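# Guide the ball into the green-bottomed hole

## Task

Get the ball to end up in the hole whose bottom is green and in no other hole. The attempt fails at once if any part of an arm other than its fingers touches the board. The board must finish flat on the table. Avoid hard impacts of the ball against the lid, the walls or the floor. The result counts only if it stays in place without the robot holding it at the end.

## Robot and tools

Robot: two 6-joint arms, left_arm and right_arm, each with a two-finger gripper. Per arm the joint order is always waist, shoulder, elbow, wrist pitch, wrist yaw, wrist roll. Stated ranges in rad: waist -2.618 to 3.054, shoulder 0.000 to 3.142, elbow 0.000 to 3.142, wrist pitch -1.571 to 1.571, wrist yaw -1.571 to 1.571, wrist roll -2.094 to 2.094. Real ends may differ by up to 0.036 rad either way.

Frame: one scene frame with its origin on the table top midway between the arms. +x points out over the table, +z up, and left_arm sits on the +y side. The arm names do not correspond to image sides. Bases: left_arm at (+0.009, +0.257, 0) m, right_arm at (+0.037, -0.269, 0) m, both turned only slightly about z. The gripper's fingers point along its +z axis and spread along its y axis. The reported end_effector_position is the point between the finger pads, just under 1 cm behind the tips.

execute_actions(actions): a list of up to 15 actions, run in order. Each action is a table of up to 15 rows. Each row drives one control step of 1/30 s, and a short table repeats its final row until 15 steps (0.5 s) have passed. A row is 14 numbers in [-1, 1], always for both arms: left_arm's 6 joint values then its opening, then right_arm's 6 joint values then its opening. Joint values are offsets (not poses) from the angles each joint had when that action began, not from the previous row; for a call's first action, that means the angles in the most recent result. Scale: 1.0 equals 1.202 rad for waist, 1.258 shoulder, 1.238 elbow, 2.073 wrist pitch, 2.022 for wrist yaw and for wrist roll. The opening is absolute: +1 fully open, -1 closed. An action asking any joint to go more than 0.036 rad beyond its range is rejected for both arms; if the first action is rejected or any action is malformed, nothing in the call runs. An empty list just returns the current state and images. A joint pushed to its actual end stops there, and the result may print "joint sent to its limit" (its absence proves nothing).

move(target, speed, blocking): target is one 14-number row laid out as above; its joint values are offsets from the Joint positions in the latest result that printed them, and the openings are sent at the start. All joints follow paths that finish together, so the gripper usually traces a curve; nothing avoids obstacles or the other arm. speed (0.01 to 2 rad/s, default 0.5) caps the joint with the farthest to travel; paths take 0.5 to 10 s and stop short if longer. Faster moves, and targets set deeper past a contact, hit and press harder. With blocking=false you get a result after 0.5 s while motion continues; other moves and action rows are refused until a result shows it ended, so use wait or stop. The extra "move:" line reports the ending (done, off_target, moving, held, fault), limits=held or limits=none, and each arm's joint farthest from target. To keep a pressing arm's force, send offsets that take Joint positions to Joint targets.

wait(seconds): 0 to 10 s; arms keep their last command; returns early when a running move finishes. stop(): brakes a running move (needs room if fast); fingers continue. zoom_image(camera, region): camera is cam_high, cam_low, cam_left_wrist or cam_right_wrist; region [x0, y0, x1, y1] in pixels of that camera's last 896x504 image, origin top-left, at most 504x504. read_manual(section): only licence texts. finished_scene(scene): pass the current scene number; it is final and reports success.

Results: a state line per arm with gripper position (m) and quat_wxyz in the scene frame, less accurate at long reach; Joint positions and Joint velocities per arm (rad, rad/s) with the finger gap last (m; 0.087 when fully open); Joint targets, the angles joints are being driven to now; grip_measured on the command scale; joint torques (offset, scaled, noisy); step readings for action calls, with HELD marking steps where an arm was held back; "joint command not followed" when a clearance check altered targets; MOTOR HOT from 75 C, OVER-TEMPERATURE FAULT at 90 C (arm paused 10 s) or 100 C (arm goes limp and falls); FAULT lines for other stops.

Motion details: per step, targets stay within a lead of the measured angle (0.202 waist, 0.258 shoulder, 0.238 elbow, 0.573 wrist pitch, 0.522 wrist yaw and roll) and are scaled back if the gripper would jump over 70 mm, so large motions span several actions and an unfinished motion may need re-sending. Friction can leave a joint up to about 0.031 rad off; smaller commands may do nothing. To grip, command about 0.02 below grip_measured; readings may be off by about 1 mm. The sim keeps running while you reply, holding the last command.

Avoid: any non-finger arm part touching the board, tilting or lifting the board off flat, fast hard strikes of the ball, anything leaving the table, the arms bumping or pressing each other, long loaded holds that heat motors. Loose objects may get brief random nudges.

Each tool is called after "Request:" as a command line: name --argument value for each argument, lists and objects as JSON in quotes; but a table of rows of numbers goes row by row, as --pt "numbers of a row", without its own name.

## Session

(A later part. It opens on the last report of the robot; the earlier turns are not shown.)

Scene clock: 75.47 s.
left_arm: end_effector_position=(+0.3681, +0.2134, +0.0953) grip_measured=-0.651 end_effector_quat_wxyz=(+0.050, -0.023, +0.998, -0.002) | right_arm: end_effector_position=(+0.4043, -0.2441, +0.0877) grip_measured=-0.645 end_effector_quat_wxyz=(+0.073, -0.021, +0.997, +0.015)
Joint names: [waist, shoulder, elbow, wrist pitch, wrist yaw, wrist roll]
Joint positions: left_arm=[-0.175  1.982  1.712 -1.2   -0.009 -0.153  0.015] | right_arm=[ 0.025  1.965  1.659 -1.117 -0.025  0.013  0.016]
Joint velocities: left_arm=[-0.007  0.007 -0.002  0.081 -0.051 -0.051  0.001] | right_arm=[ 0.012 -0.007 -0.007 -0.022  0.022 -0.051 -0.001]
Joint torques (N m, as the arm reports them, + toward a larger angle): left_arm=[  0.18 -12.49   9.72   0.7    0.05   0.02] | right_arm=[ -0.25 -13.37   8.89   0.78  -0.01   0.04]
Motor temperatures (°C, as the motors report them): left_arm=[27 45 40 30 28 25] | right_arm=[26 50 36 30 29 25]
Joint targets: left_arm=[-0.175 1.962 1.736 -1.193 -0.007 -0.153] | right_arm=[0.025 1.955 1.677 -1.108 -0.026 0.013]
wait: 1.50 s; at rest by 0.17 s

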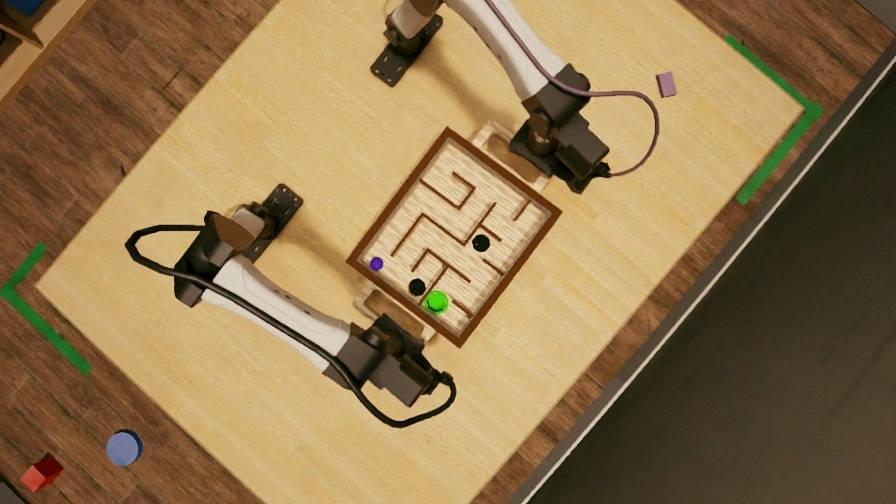

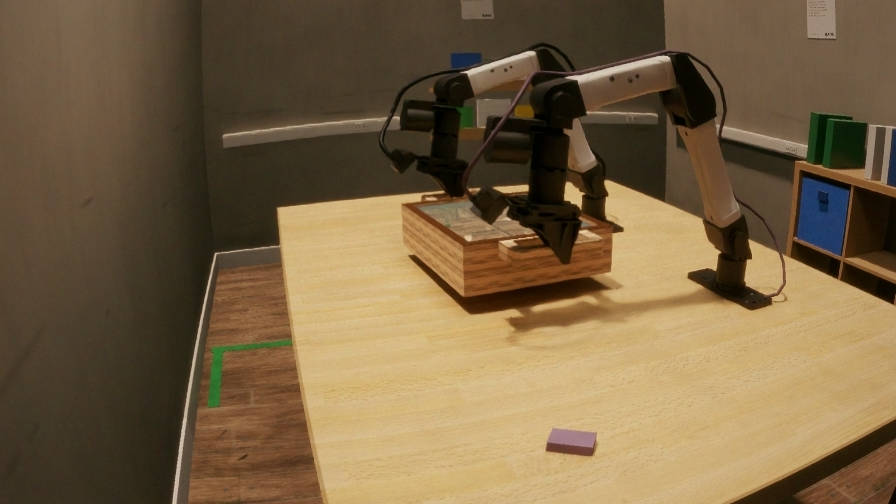

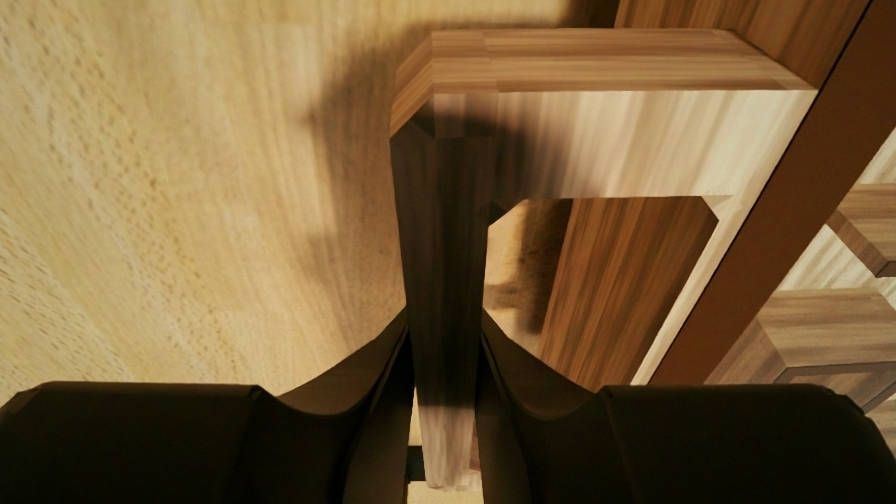

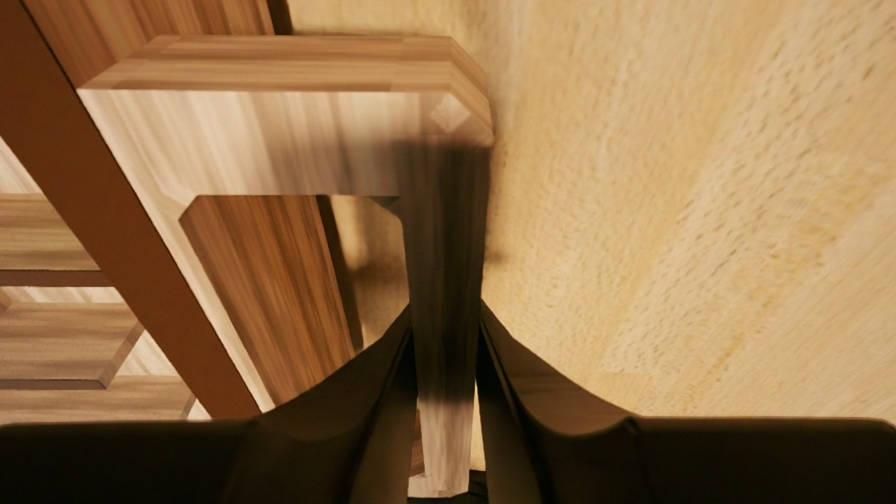

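Request:
execute_actions --actions '[[[0,-0.016,0.02,-0.022,0,0,-0.75,0,-0.008,0.015,-0.018,0,0,-0.75]],[[0,-0.016,0.02,0,0,0,-0.75,0,-0.008,0.015,0,0,0,-0.75]],[[0,-0.016,0.02,0,0,0,-0.75,0,-0.008,0.015,0,0,0,-0.75],[0,-0.016,0.02,0,0,0,-0.75,0,-0.008,0.015,0,0,0,-0.75],[0,-0.016,0.02,0,0,0,-0.75,0,-0.008,0.015,0,0,0,-0.75],[0,-0.016,0.02,0,0,0,-0.75,0,-0.008,0.015,0,0,0,-0.75],[0,-0.016,0.02,0,0,0,-0.75,0,-0.008,0.015,0,0,0,-0.75],[0,-0.016,0.02,0,0,0,-0.75,0,-0.008,0.015,0,0,0,-0.75],[0,-0.016,0.02,0,0,0,-0.75,0,-0.008,0.015,0,0,0,-0.75],[0,-0.016,0.02,0.012,0,0,-0.75,0,-0.008,0.015,0.013,0,0,-0.75]]]'

Request:
wait --seconds 1

Scene clock: 87.63 s.
left_arm: end_effector_position=(+0.3678, +0.2134, +0.0953) grip_measured=-0.651 end_effector_quat_wxyz=(+0.050, -0.023, +0.998, -0.002) | right_arm: end_effector_position=(+0.4039, -0.2441, +0.0877) grip_measured=-0.645 end_effector_quat_wxyz=(+0.072, -0.021, +0.997, +0.015)
Joint names: [waist, shoulder, elbow, wrist pitch, wrist yaw, wrist roll]
Joint positions: left_arm=[-0.175  1.982  1.712 -1.201 -0.009 -0.153  0.015] | right_arm=[ 0.025  1.965  1.659 -1.119 -0.025  0.013  0.016]
Joint velocities: left_arm=[ 0.007 -0.007 -0.002  0.051  0.037 -0.051 -0.001] | right_arm=[ 0.007 -0.002 -0.002  0.022  0.022 -0.007 -0.001]
Joint torques (N m, as the arm reports them, + toward a larger angle): left_arm=[  0.21 -12.52   9.63   0.65   0.04   0.03] | right_arm=[ -0.11 -13.43   8.94   0.77   0.     0.11]
Motor temperatures (°C, as the motors report them): left_arm=[27 46 40 30 28 25] | right_arm=[26 52 36 30 29 25]
Joint targets: left_arm=[-0.175 1.962 1.736 -1.192 -0.007 -0.153] | right_arm=[0.025 1.955 1.677 -1.108 -0.026 0.013]
Step readings (joint positions; steps 1 to 15: 1st action; 16 to 30: 2nd action; 31 to 45: 3rd action):
0: left_arm=[-0.175 1.982 1.712 -1.200 -0.009 -0.153] | right_arm=[0.025 1.965 1.659 -1.117 -0.025 0.013]
1: left_arm=[-0.175 1.982 1.712 -1.201 -0.009 -0.153] | right_arm=[0.025 1.965 1.659 -1.118 -0.025 0.013]
2: left_arm=[-0.175 1.982 1.712 -1.203 -0.009 -0.153] | right_arm=[0.025 1.965 1.659 -1.120 -0.025 0.013]
4: left_arm=[-0.175 1.982 1.712 -1.209 -0.009 -0.153] | right_arm=[0.025 1.965 1.659 -1.127 -0.025 0.013]
8: left_arm=[-0.175 1.982 1.712 -1.216 -0.008 -0.153] | right_arm=[0.025 1.965 1.659 -1.134 -0.026 0.013]
15: left_arm=[-0.175 1.982 1.712 -1.217 -0.007 -0.153] | right_arm=[0.025 1.965 1.659 -1.135 -0.026 0.013]
16: left_arm=[-0.175 1.982 1.712 -1.217 -0.007 -0.153] | right_arm=[0.025 1.965 1.659 -1.135 -0.026 0.013]
17: left_arm=[-0.175 1.982 1.712 -1.217 -0.007 -0.153] | right_arm=[0.025 1.965 1.659 -1.135 -0.026 0.013]
19: left_arm=[-0.175 1.982 1.712 -1.217 -0.007 -0.153] | right_arm=[0.025 1.965 1.659 -1.135 -0.026 0.013]
23: left_arm=[-0.175 1.982 1.712 -1.217 -0.007 -0.153] | right_arm=[0.025 1.965 1.659 -1.135 -0.026 0.013]
30: left_arm=[-0.175 1.982 1.712 -1.217 -0.007 -0.153] | right_arm=[0.025 1.965 1.659 -1.135 -0.026 0.013]
31: left_arm=[-0.175 1.982 1.712 -1.217 -0.007 -0.153] | right_arm=[0.025 1.965 1.659 -1.135 -0.026 0.013]
32: left_arm=[-0.175 1.982 1.712 -1.217 -0.007 -0.153] | right_arm=[0.025 1.965 1.659 -1.135 -0.026 0.013]
34: left_arm=[-0.175 1.982 1.712 -1.217 -0.007 -0.153] | right_arm=[0.025 1.965 1.659 -1.135 -0.026 0.013]
38: left_arm=[-0.175 1.982 1.712 -1.216 -0.007 -0.153] | right_arm=[0.025 1.965 1.659 -1.134 -0.026 0.013]
45: Joint positions above

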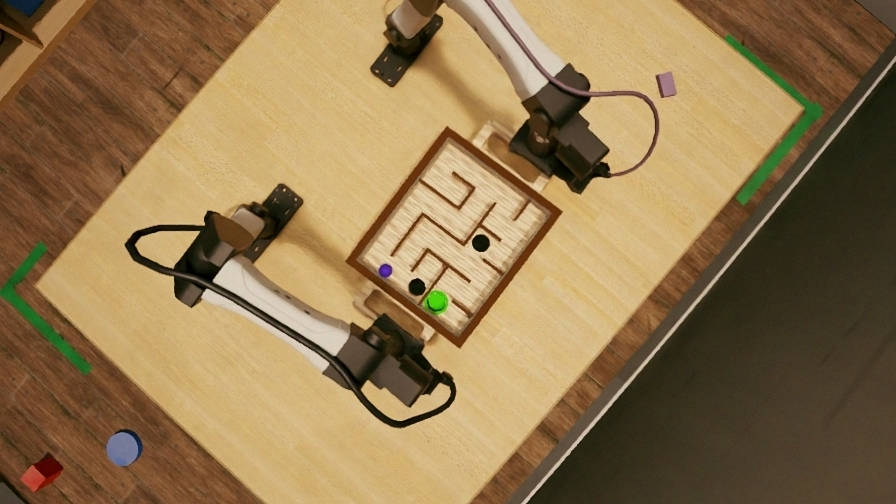

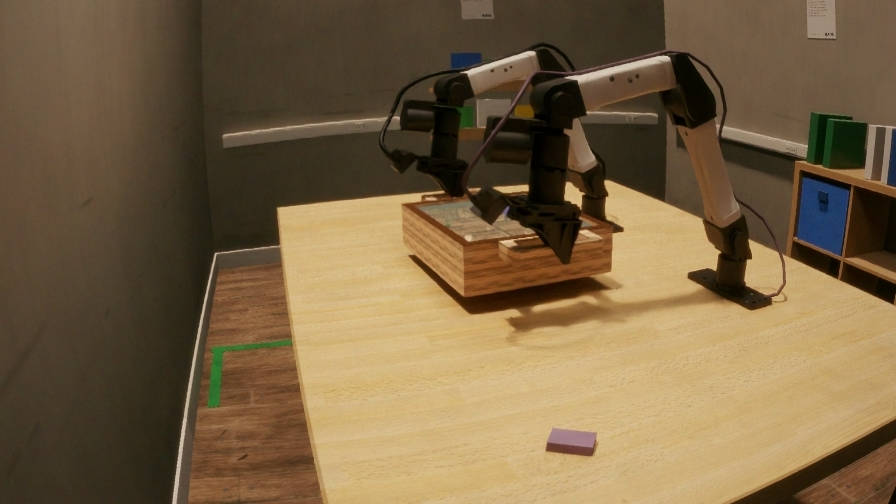

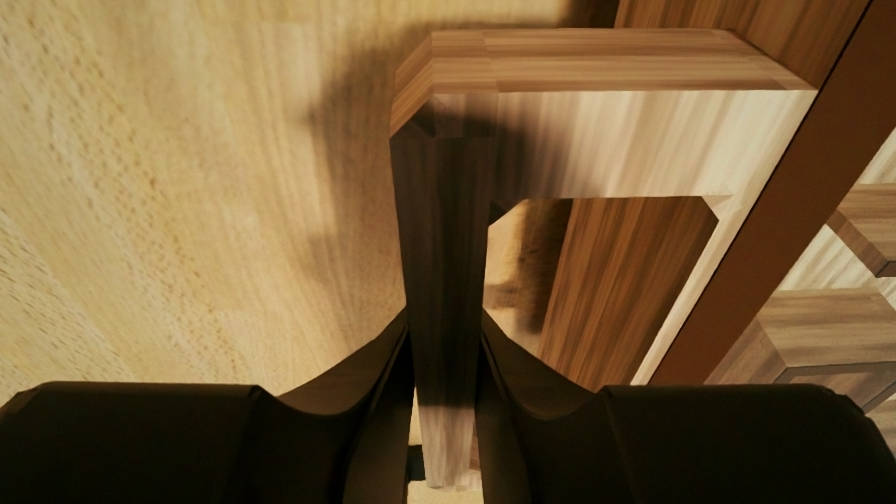

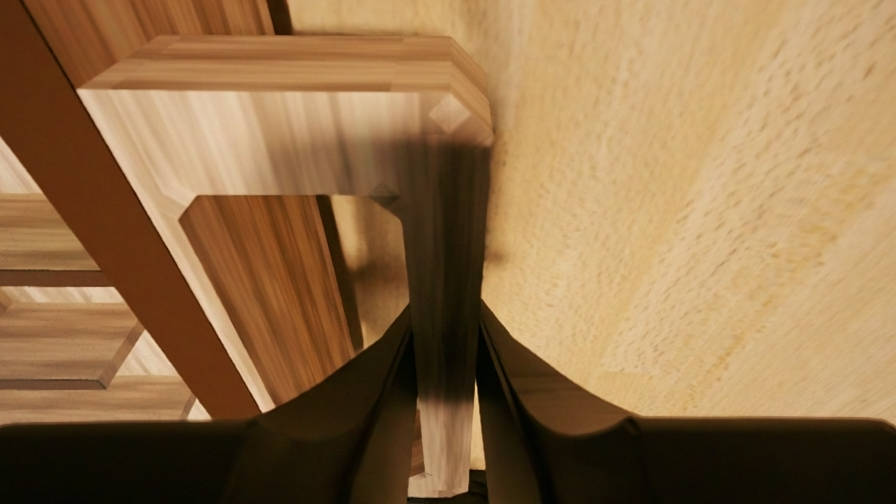

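Scene clock: 88.63 s.
left_arm: end_effector_position=(+0.3681, +0.2134, +0.0953) grip_measured=-0.651 end_effector_quat_wxyz=(+0.050, -0.023, +0.998, -0.002) | right_arm: end_effector_position=(+0.4043, -0.2441, +0.0877) grip_measured=-0.645 end_effector_quat_wxyz=(+0.073, -0.021, +0.997, +0.015)
Joint names: [waist, shoulder, elbow, wrist pitch, wrist yaw, wrist roll]
Joint positions: left_arm=[-0.175  1.982  1.712 -1.2   -0.009 -0.153  0.015] | right_arm=[ 0.025  1.965  1.659 -1.117 -0.025  0.013  0.016]
Joint velocities: left_arm=[-0.012 -0.012 -0.002  0.051 -0.037 -0.081  0.001] | right_arm=[-0.037  0.002  0.012  0.051 -0.037  0.007 -0.001]
Joint torques (N m, as the arm reports them, + toward a larger angle): left_arm=[  0.19 -12.48   9.7    0.7    0.05   0.02] | right_arm=[ -0.32 -13.39   8.91   0.83  -0.02   0.01]
Motor temperatures (°C, as the motors report them): left_arm=[27 46 40 30 28 25] | right_arm=[26 52 37 30 29 25]
Joint targets: left_arm=[-0.175 1.962 1.736 -1.193 -0.007 -0.153] | right_arm=[0.025 1.955 1.677 -1.108 -0.026 0.013]
wait: 1.00 s; at rest by 0.17 s

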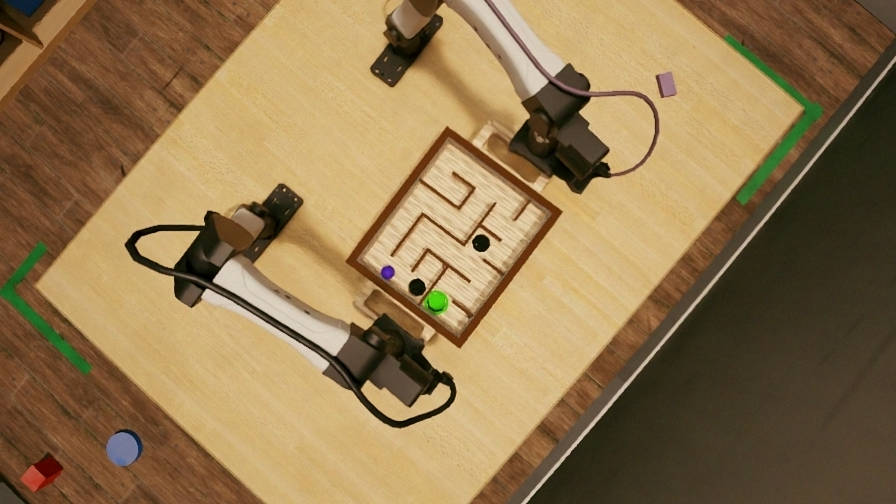

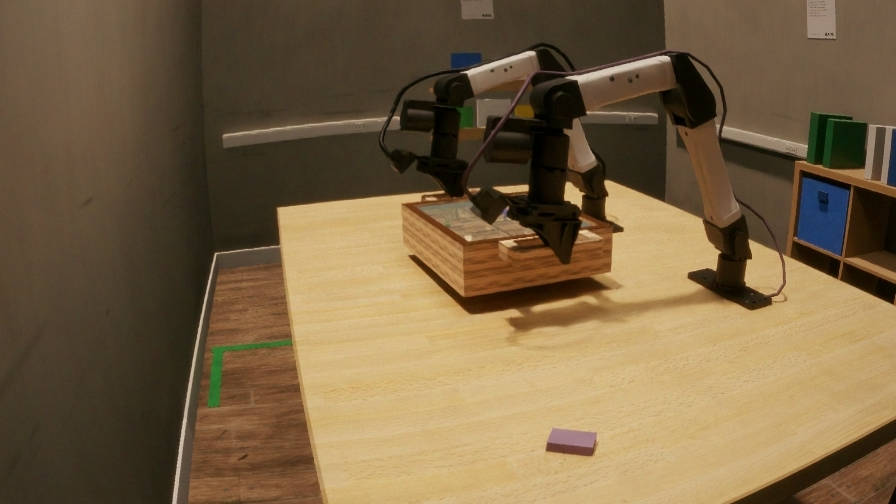

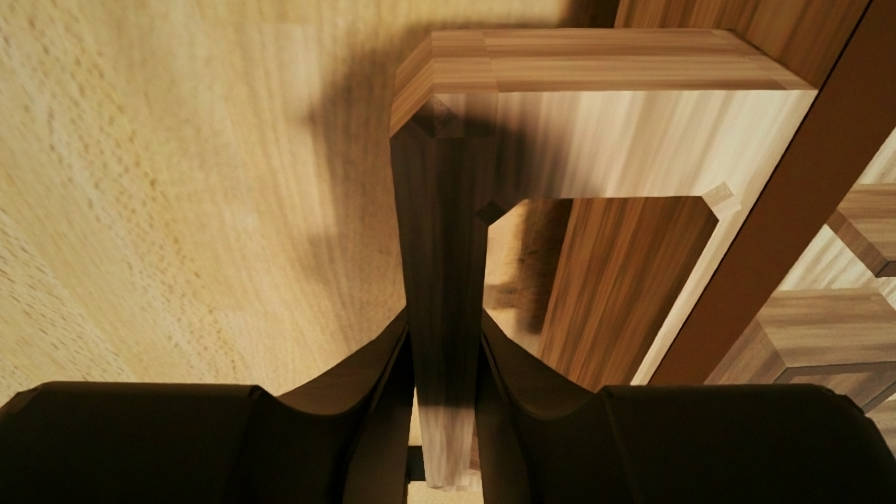

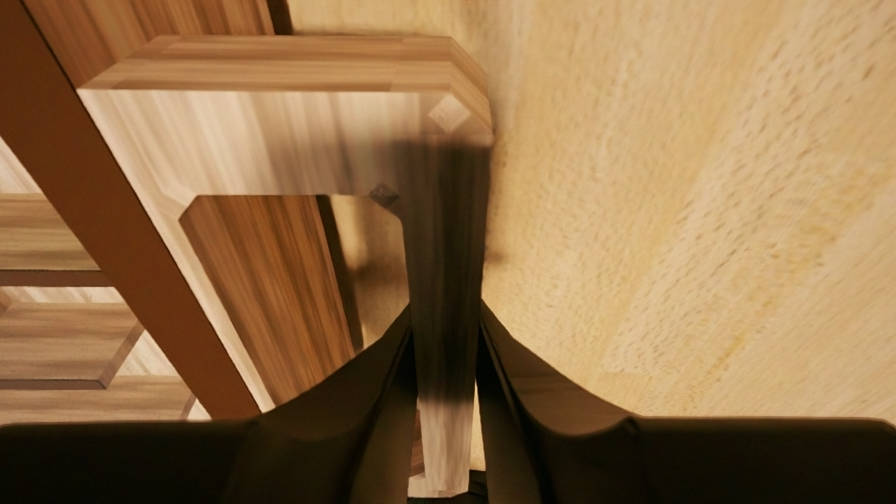

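Request:
execute_actions --actions '[[[0,-0.016,0.02,-0.022,0,0,-0.75,0,-0.008,0.015,-0.018,0,0,-0.75]],[[0,-0.016,0.02,0,0,0,-0.75,0,-0.008,0.015,0,0,0,-0.75]],[[0,-0.016,0.02,0.012,0,0,-0.75,0,-0.008,0.015,0.013,0,0,-0.75]],[[0,-0.016,0.02,0,0.003,0,-0.75,0,-0.012,0.04,-0.012,0.003,0,-0.75],[0,-0.016,0.02,0,0.006,0,-0.75,0,-0.012,0.05,-0.018,0.006,0,-0.75],[0,-0.016,0.02,0,0.009,0,-0.75,0,-0.012,0.06,-0.024,0.009,0,-0.75],[0,-0.016,0.02,0,0.012,0,-0.75,0,-0.012,0.07,-0.03,0.012,0,-0.75],[0,-0.016,0.02,0,0.016,0,-0.75,0,-0.012,0.083,-0.038,0.016,0,-0.75]]]'

Request:
wait --seconds 1.5

Scene clock: 98.47 s.
left_arm: end_effector_position=(+0.3699, +0.2078, +0.0954) grip_measured=-0.652 end_effector_quat_wxyz=(+0.053, -0.023, +0.998, -0.018) | right_arm: end_effector_position=(+0.4056, -0.2498, +0.1041) grip_measured=-0.644 end_effector_quat_wxyz=(+0.074, -0.022, +0.997, -0.001)
Joint names: [waist, shoulder, elbow, wrist pitch, wrist yaw, wrist roll]
Joint positions: left_arm=[-0.175  1.982  1.712 -1.19   0.021 -0.155  0.015] | right_arm=[ 0.025  1.965  1.724 -1.181  0.007  0.009  0.016]
Joint velocities: left_arm=[ 0.002 -0.012 -0.002 -0.037 -0.037 -0.007 -0.001] | right_arm=[ 0.012  0.002 -0.012  0.037  0.037 -0.066  0.001]
Joint torques (N m, as the arm reports them, + toward a larger angle): left_arm=[  0.25 -12.43   9.73   0.53   0.11   0.02] | right_arm=[ -0.19 -13.79  10.45   0.53  -0.04   0.1 ]
Motor temperatures (°C, as the motors report them): left_arm=[27 47 41 30 28 25] | right_arm=[26 53 37 30 29 25]
Joint targets: left_arm=[-0.175 1.962 1.736 -1.200 0.023 -0.153] | right_arm=[0.025 1.950 1.761 -1.196 0.007 0.013]
Step readings (joint positions; steps 1 to 15: 1st action; 16 to 30: 2nd action; 31 to 45: 3rd action; 46 to 60: 4th action):
0: left_arm=[-0.175 1.982 1.712 -1.200 -0.009 -0.153] | right_arm=[0.025 1.965 1.659 -1.117 -0.025 0.013]
1: left_arm=[-0.175 1.982 1.712 -1.201 -0.009 -0.153] | right_arm=[0.025 1.965 1.659 -1.118 -0.025 0.013]
2: left_arm=[-0.175 1.982 1.712 -1.203 -0.009 -0.153] | right_arm=[0.025 1.965 1.659 -1.120 -0.025 0.013]
4: left_arm=[-0.175 1.982 1.712 -1.209 -0.009 -0.153] | right_arm=[0.025 1.965 1.659 -1.127 -0.025 0.013]
8: left_arm=[-0.175 1.982 1.712 -1.216 -0.008 -0.153] | right_arm=[0.025 1.965 1.659 -1.134 -0.026 0.013]
15: left_arm=[-0.175 1.982 1.712 -1.217 -0.007 -0.153] | right_arm=[0.025 1.965 1.659 -1.135 -0.026 0.013]
16: left_arm=[-0.175 1.982 1.712 -1.217 -0.007 -0.153] | right_arm=[0.025 1.965 1.659 -1.135 -0.026 0.013]
17: left_arm=[-0.175 1.982 1.712 -1.217 -0.007 -0.153] | right_arm=[0.025 1.965 1.659 -1.135 -0.026 0.013]
19: left_arm=[-0.175 1.982 1.712 -1.217 -0.007 -0.153] | right_arm=[0.025 1.965 1.659 -1.135 -0.026 0.013]
23: left_arm=[-0.175 1.982 1.712 -1.217 -0.007 -0.153] | right_arm=[0.025 1.965 1.659 -1.135 -0.026 0.013]
30: left_arm=[-0.175 1.982 1.712 -1.217 -0.007 -0.153] | right_arm=[0.025 1.965 1.659 -1.135 -0.026 0.013]
31: left_arm=[-0.175 1.982 1.712 -1.216 -0.007 -0.153] | right_arm=[0.025 1.965 1.659 -1.134 -0.026 0.013]
32: left_arm=[-0.175 1.982 1.712 -1.214 -0.007 -0.153] | right_arm=[0.025 1.965 1.659 -1.132 -0.026 0.013]
34: left_arm=[-0.175 1.982 1.712 -1.208 -0.008 -0.153] | right_arm=[0.025 1.965 1.659 -1.126 -0.025 0.013]
38: left_arm=[-0.175 1.982 1.712 -1.201 -0.009 -0.153] | right_arm=[0.025 1.965 1.659 -1.119 -0.025 0.013]
45: left_arm=[-0.175 1.982 1.712 -1.200 -0.009 -0.153] | right_arm=[0.025 1.965 1.659 -1.117 -0.025 0.013]
46: left_arm=[-0.175 1.982 1.712 -1.200 -0.009 -0.153] | right_arm=[0.025 1.965 1.660 -1.119 -0.025 0.013]
47: left_arm=[-0.175 1.982 1.712 -1.200 -0.009 -0.153] | right_arm=[0.025 1.965 1.665 -1.123 -0.024 0.013]
49: left_arm=[-0.175 1.982 1.712 -1.200 -0.003 -0.153] | right_arm=[0.025 1.965 1.682 -1.139 -0.018 0.013]
53: left_arm=[-0.175 1.982 1.712 -1.193 0.017 -0.155] | right_arm=[0.025 1.965 1.721 -1.170 0.002 0.009]
60: Joint positions above

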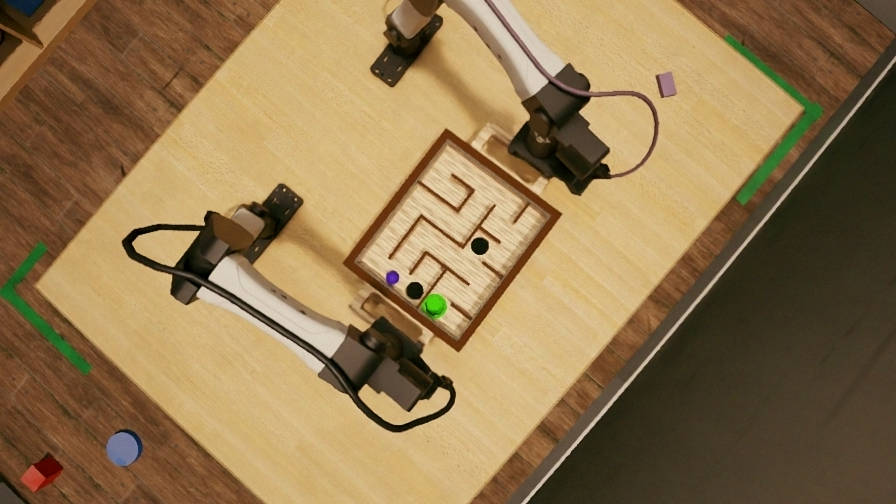

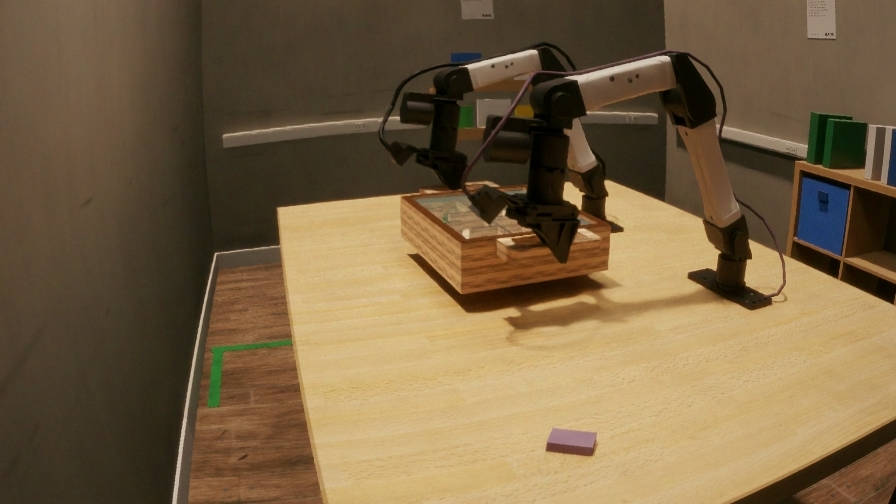

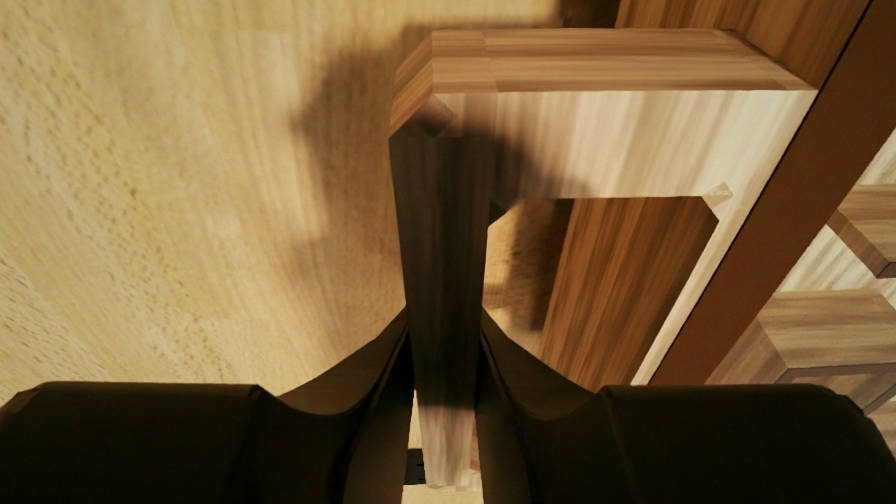

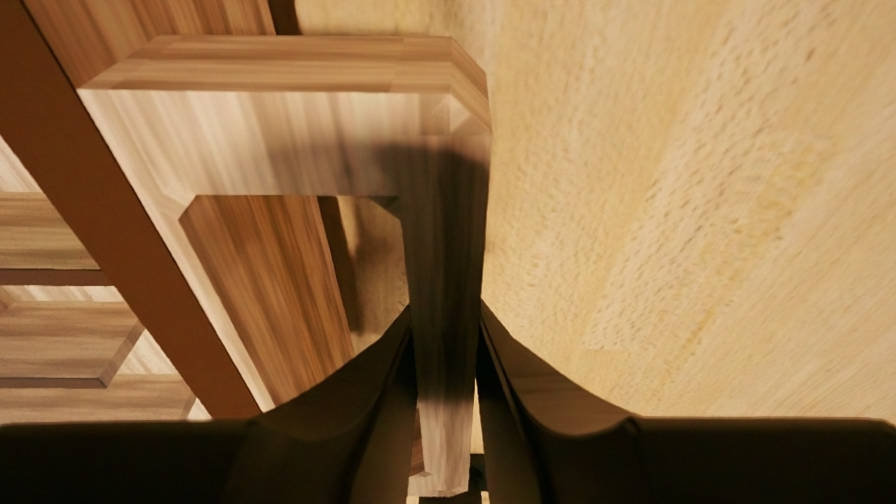

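Scene clock: 99.97 s.
left_arm: end_effector_position=(+0.3699, +0.2078, +0.0954) grip_measured=-0.652 end_effector_quat_wxyz=(+0.053, -0.023, +0.998, -0.018) | right_arm: end_effector_position=(+0.4056, -0.2498, +0.1041) grip_measured=-0.644 end_effector_quat_wxyz=(+0.074, -0.022, +0.997, -0.001)
Joint names: [waist, shoulder, elbow, wrist pitch, wrist yaw, wrist roll]
Joint positions: left_arm=[-0.175  1.982  1.712 -1.19   0.021 -0.155  0.015] | right_arm=[ 0.025  1.965  1.724 -1.181  0.007  0.01   0.016]
Joint velocities: left_arm=[-0.002  0.007  0.007  0.081 -0.007  0.022  0.001] | right_arm=[-0.002 -0.002 -0.002  0.037  0.022 -0.022 -0.001]
Joint torques (N m, as the arm reports them, + toward a larger angle): left_arm=[  0.18 -12.5    9.73   0.53   0.08   0.04] | right_arm=[ -0.2  -13.87  10.22   0.56   0.03   0.15]
Motor temperatures (°C, as the motors report them): left_arm=[27 47 41 30 28 25] | right_arm=[26 53 37 30 29 25]
Joint targets: left_arm=[-0.175 1.962 1.736 -1.200 0.023 -0.153] | right_arm=[0.025 1.950 1.761 -1.196 0.007 0.014]
wait: 1.50 s; at rest by 0.17 s

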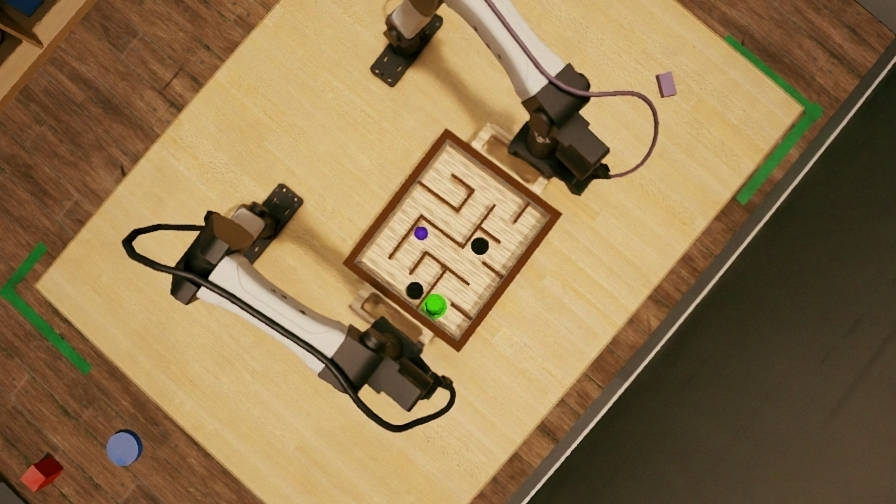

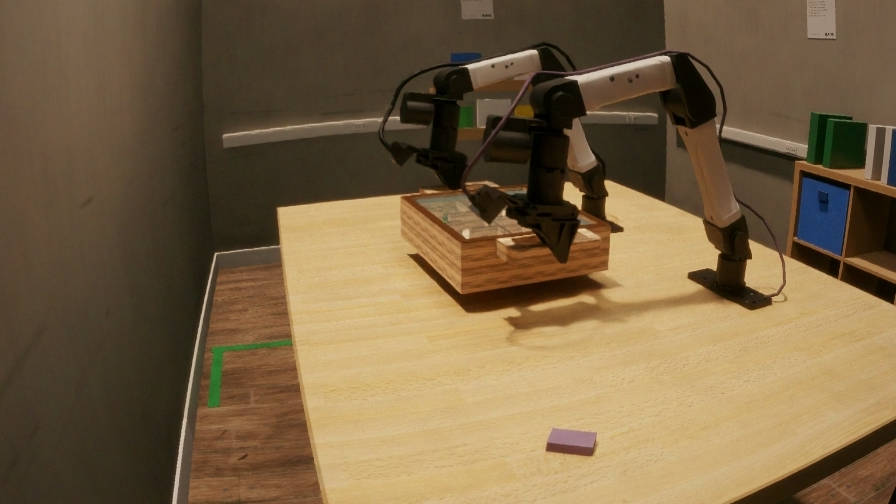

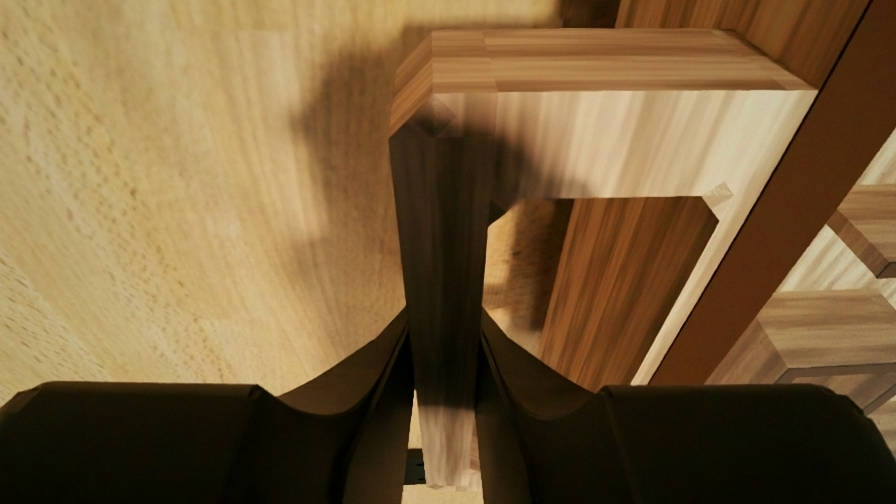

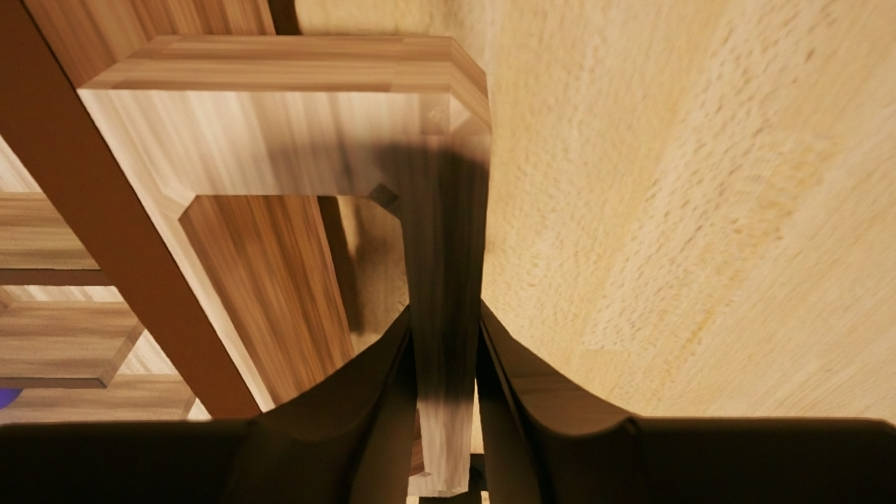

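Request:
execute_actions --actions '[]'

Request:
zoom_image --camera "cam_high" --region '[300,130,600,350]'

Scene clock: 120.70 s.
left_arm: end_effector_position=(+0.3699, +0.2078, +0.0954) grip_measured=-0.652 end_effector_quat_wxyz=(+0.053, -0.023, +0.998, -0.018) | right_arm: end_effector_position=(+0.4056, -0.2498, +0.1041) grip_measured=-0.644 end_effector_quat_wxyz=(+0.074, -0.022, +0.997, -0.001)
Joint names: [waist, shoulder, elbow, wrist pitch, wrist yaw, wrist roll]
Joint positions: left_arm=[-0.175  1.982  1.712 -1.19   0.021 -0.155  0.015] | right_arm=[ 0.025  1.965  1.724 -1.181  0.007  0.01   0.016]
Joint velocities: left_arm=[-0.002  0.002  0.002  0.007 -0.037 -0.066 -0.   ] | right_arm=[-0.007 -0.017  0.002 -0.051 -0.007  0.081 -0.001]
Joint torques (N m, as the arm reports them, + toward a larger angle): left_arm=[  0.2  -12.51   9.73   0.53   0.08   0.03] | right_arm=[ -0.05 -13.95  10.22   0.6   -0.03   0.07]
Motor temperatures (°C, as the motors report them): left_arm=[27 49 42 30 28 25] | right_arm=[26 55 39 30 29 25]
Joint targets: left_arm=[-0.175 1.962 1.736 -1.200 0.023 -0.153] | right_arm=[0.025 1.950 1.761 -1.196 0.007 0.014]

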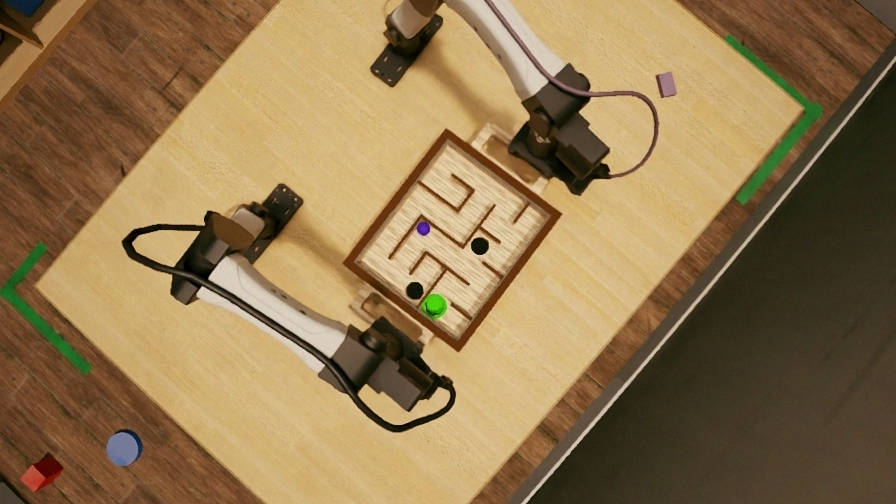

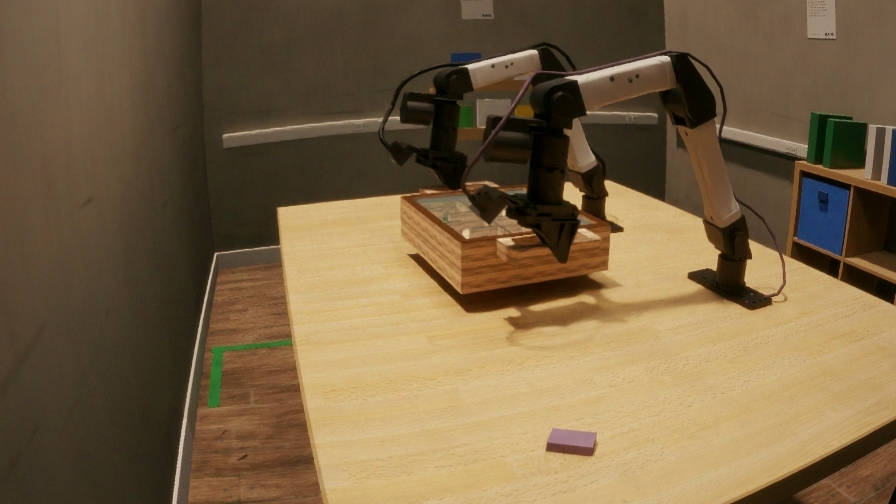

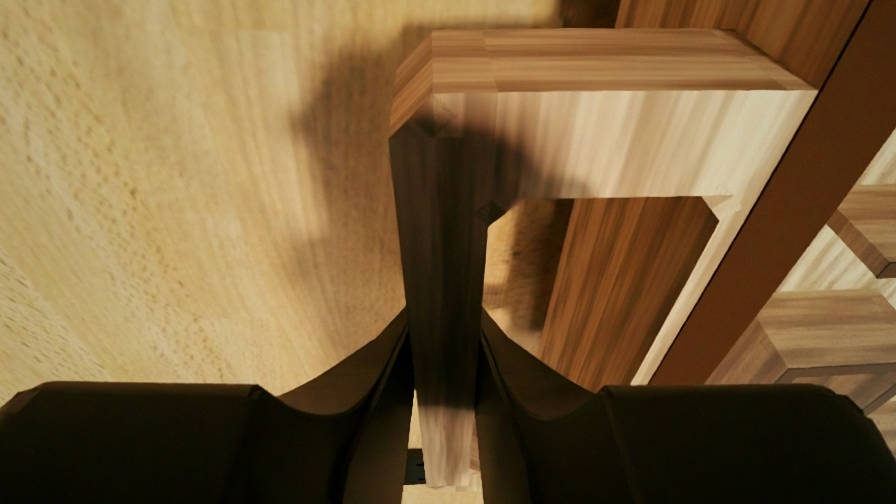

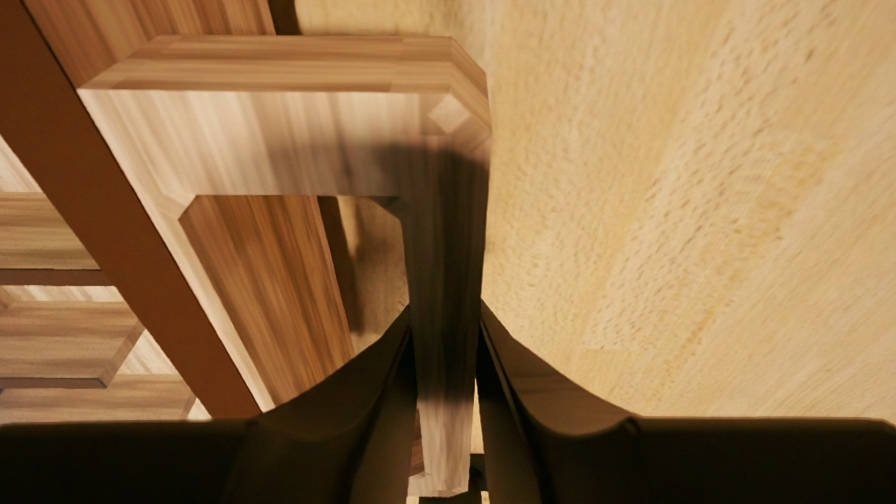

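Region (300, 130, 600, 350) of cam_high's 896x504 image, scaled by 1.680, with more detail than that image has; it fills the top 370 rows of this view, and the rest is white.

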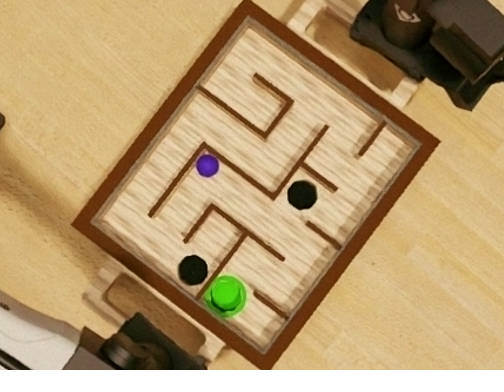

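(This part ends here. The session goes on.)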